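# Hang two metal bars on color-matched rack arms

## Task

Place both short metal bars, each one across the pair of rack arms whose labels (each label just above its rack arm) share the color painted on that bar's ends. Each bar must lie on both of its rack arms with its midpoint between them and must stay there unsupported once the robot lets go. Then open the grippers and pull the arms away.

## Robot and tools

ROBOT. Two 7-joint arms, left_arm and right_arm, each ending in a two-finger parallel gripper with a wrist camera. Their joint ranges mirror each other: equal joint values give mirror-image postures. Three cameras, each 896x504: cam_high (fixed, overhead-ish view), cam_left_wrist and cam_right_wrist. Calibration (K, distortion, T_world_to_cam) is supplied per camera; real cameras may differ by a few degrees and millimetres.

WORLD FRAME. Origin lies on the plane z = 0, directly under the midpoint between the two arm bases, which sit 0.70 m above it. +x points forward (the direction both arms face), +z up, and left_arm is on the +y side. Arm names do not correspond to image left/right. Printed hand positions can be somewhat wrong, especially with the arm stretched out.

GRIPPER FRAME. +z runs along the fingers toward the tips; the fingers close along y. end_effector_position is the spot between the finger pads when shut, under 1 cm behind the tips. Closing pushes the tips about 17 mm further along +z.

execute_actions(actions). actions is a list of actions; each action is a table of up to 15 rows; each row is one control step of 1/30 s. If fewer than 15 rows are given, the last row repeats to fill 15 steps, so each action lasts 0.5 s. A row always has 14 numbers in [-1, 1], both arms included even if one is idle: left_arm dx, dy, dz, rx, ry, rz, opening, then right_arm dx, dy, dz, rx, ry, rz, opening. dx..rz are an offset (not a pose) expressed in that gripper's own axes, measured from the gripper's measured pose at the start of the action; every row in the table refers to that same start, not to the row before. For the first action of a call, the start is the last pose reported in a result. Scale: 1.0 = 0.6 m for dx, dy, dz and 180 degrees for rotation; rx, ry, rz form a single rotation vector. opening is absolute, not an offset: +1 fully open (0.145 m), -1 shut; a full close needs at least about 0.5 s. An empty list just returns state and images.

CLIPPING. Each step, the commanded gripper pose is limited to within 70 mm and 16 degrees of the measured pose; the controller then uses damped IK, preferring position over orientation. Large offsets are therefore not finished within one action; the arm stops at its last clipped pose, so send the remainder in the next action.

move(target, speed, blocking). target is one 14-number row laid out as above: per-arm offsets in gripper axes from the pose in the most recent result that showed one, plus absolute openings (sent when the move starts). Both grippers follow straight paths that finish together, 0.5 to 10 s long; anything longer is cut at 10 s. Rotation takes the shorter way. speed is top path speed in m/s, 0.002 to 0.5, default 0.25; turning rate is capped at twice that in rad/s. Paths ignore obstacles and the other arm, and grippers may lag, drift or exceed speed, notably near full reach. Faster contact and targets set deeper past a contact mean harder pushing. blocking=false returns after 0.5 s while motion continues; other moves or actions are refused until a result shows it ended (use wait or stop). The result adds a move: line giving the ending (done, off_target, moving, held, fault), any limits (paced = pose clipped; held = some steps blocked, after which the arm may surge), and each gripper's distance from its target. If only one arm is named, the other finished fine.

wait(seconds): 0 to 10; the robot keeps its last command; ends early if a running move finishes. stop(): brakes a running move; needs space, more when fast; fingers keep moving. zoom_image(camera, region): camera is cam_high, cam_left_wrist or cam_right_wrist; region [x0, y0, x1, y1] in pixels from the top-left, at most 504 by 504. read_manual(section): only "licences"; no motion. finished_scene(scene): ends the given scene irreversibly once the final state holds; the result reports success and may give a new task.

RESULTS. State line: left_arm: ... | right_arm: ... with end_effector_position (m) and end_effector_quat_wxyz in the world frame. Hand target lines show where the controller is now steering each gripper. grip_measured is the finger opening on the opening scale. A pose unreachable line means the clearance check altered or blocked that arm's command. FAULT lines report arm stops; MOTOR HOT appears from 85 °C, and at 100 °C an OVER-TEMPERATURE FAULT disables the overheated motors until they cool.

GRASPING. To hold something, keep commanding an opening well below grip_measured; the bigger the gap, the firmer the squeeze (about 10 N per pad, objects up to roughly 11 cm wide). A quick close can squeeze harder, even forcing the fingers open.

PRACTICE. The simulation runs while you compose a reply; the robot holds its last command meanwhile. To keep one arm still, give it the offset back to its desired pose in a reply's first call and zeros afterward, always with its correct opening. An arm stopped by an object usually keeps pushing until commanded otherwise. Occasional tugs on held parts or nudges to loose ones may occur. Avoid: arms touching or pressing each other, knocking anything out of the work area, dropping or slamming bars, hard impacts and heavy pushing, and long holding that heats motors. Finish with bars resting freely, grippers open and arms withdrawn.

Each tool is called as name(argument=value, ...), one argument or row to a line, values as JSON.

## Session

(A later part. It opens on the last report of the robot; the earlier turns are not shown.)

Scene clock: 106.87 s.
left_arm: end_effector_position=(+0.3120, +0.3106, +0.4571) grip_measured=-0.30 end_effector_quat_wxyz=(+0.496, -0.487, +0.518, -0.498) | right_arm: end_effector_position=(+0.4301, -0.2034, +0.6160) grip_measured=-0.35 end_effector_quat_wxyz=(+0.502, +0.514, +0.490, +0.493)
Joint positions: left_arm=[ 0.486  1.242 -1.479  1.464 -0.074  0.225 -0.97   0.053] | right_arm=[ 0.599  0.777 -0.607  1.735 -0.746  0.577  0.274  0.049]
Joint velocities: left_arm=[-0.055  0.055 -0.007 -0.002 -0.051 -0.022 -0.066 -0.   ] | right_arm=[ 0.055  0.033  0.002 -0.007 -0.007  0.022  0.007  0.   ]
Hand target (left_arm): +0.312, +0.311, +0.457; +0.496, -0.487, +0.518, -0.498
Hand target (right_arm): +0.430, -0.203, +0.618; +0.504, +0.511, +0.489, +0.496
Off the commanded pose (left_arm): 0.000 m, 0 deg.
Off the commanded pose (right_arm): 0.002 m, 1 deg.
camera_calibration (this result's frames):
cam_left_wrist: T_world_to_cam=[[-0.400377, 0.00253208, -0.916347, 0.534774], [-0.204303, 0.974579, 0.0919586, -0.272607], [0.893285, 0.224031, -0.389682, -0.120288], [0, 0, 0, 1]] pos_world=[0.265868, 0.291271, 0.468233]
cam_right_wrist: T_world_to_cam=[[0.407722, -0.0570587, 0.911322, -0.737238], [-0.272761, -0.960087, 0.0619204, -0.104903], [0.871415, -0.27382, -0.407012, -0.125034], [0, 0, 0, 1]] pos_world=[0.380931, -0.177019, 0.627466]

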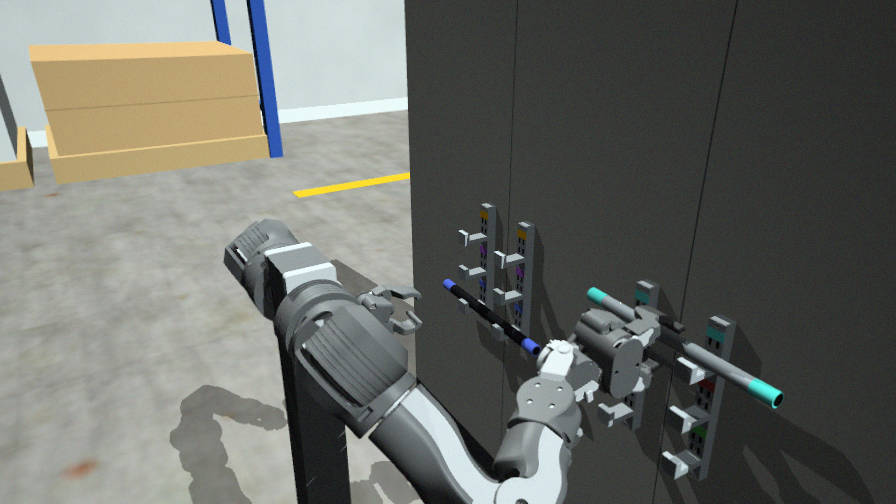

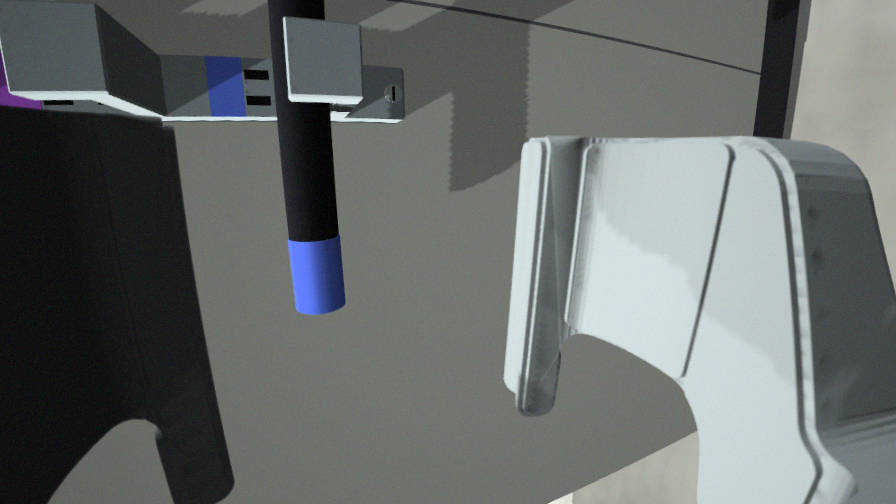

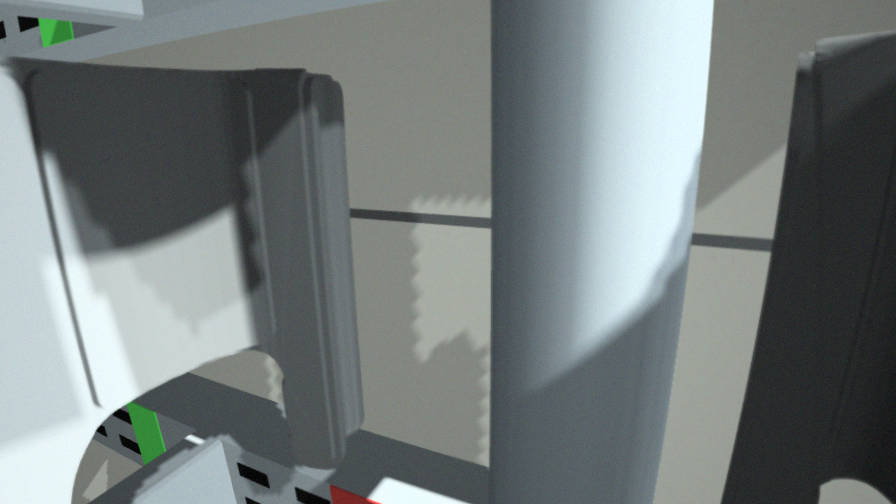

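move(
  target=[0,0,0,0,0,0,-0.3,0,0.008,-0.22,0,0,0,-0.35],
  speed=0.1,
)

zoom_image(
  camera="cam_high",
  region=[420,200,820,450],
)

Scene clock: 108.77 s.
left_arm: end_effector_position=(+0.3120, +0.3106, +0.4571) grip_measured=-0.30 end_effector_quat_wxyz=(+0.496, -0.487, +0.518, -0.498) | right_arm: end_effector_position=(+0.2980, -0.1968, +0.6227) grip_measured=-0.35 end_effector_quat_wxyz=(+0.500, +0.512, +0.494, +0.494)
Joint positions: left_arm=[ 0.486  1.242 -1.479  1.464 -0.074  0.225 -0.97   0.053] | right_arm=[-0.134  1.029 -0.187  2.4   -0.776  0.797  0.262  0.049]
Joint velocities: left_arm=[-0.033 -0.033  0.007 -0.007 -0.022 -0.051 -0.037 -0.   ] | right_arm=[ 0.055 -0.033 -0.002  0.012 -0.037  0.022  0.022 -0.   ]
Hand target (left_arm): +0.312, +0.311, +0.457; +0.496, -0.487, +0.518, -0.498
Hand target (right_arm): +0.298, -0.198, +0.623; +0.501, +0.513, +0.493, +0.493
Off the commanded pose (left_arm): 0.000 m, 0 deg.
Off the commanded pose (right_arm): 0.002 m, 1 deg.
joint sent to its limit (right arm) — the command would take joint 6 (wrist pitch) past its upper limit, so that joint was sent only as far as its limit.
move: done
camera_calibration (this result's frames):
cam_left_wrist: T_world_to_cam=[[-0.400377, 0.00253208, -0.916347, 0.534774], [-0.204303, 0.974579, 0.0919586, -0.272607], [0.893285, 0.224031, -0.389682, -0.120288], [0, 0, 0, 1]] pos_world=[0.265868, 0.291271, 0.468233]
cam_right_wrist: T_world_to_cam=[[0.411214, -0.0507368, 0.910126, -0.688105], [-0.263346, -0.962487, 0.0653293, -0.140427], [0.87267, -0.266542, -0.409149, -0.00304435], [0, 0, 0, 1]] pos_world=[0.248634, -0.170883, 0.634191]

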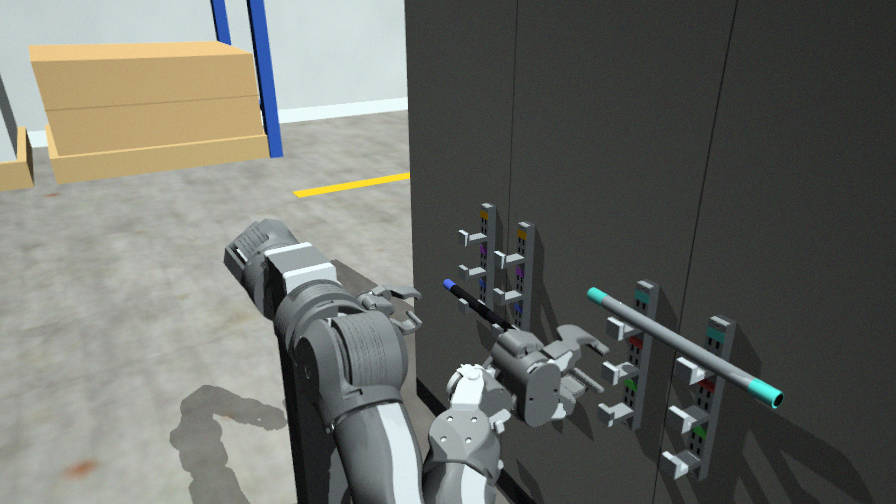

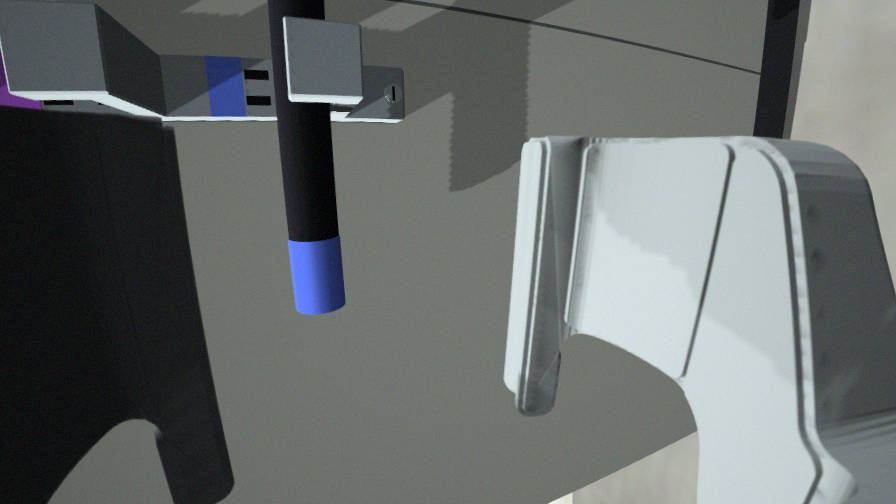

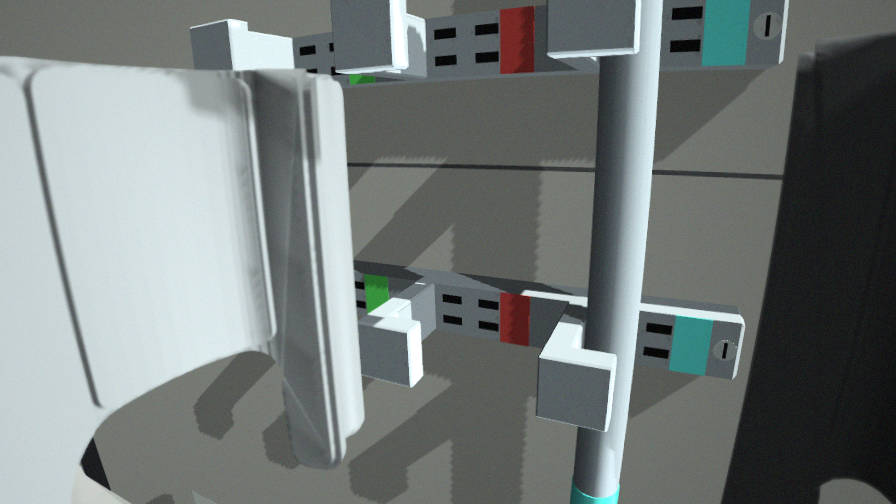

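Region (420, 200, 820, 450) of cam_high's 896x504 image, scaled by 1.260, with more detail than that image has; it fills the top 315 rows of this view, and the rest is white.

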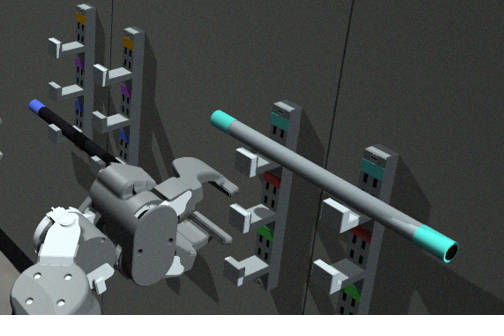

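finished_scene(
  scene=1,
)

The scene is finished: the task was done.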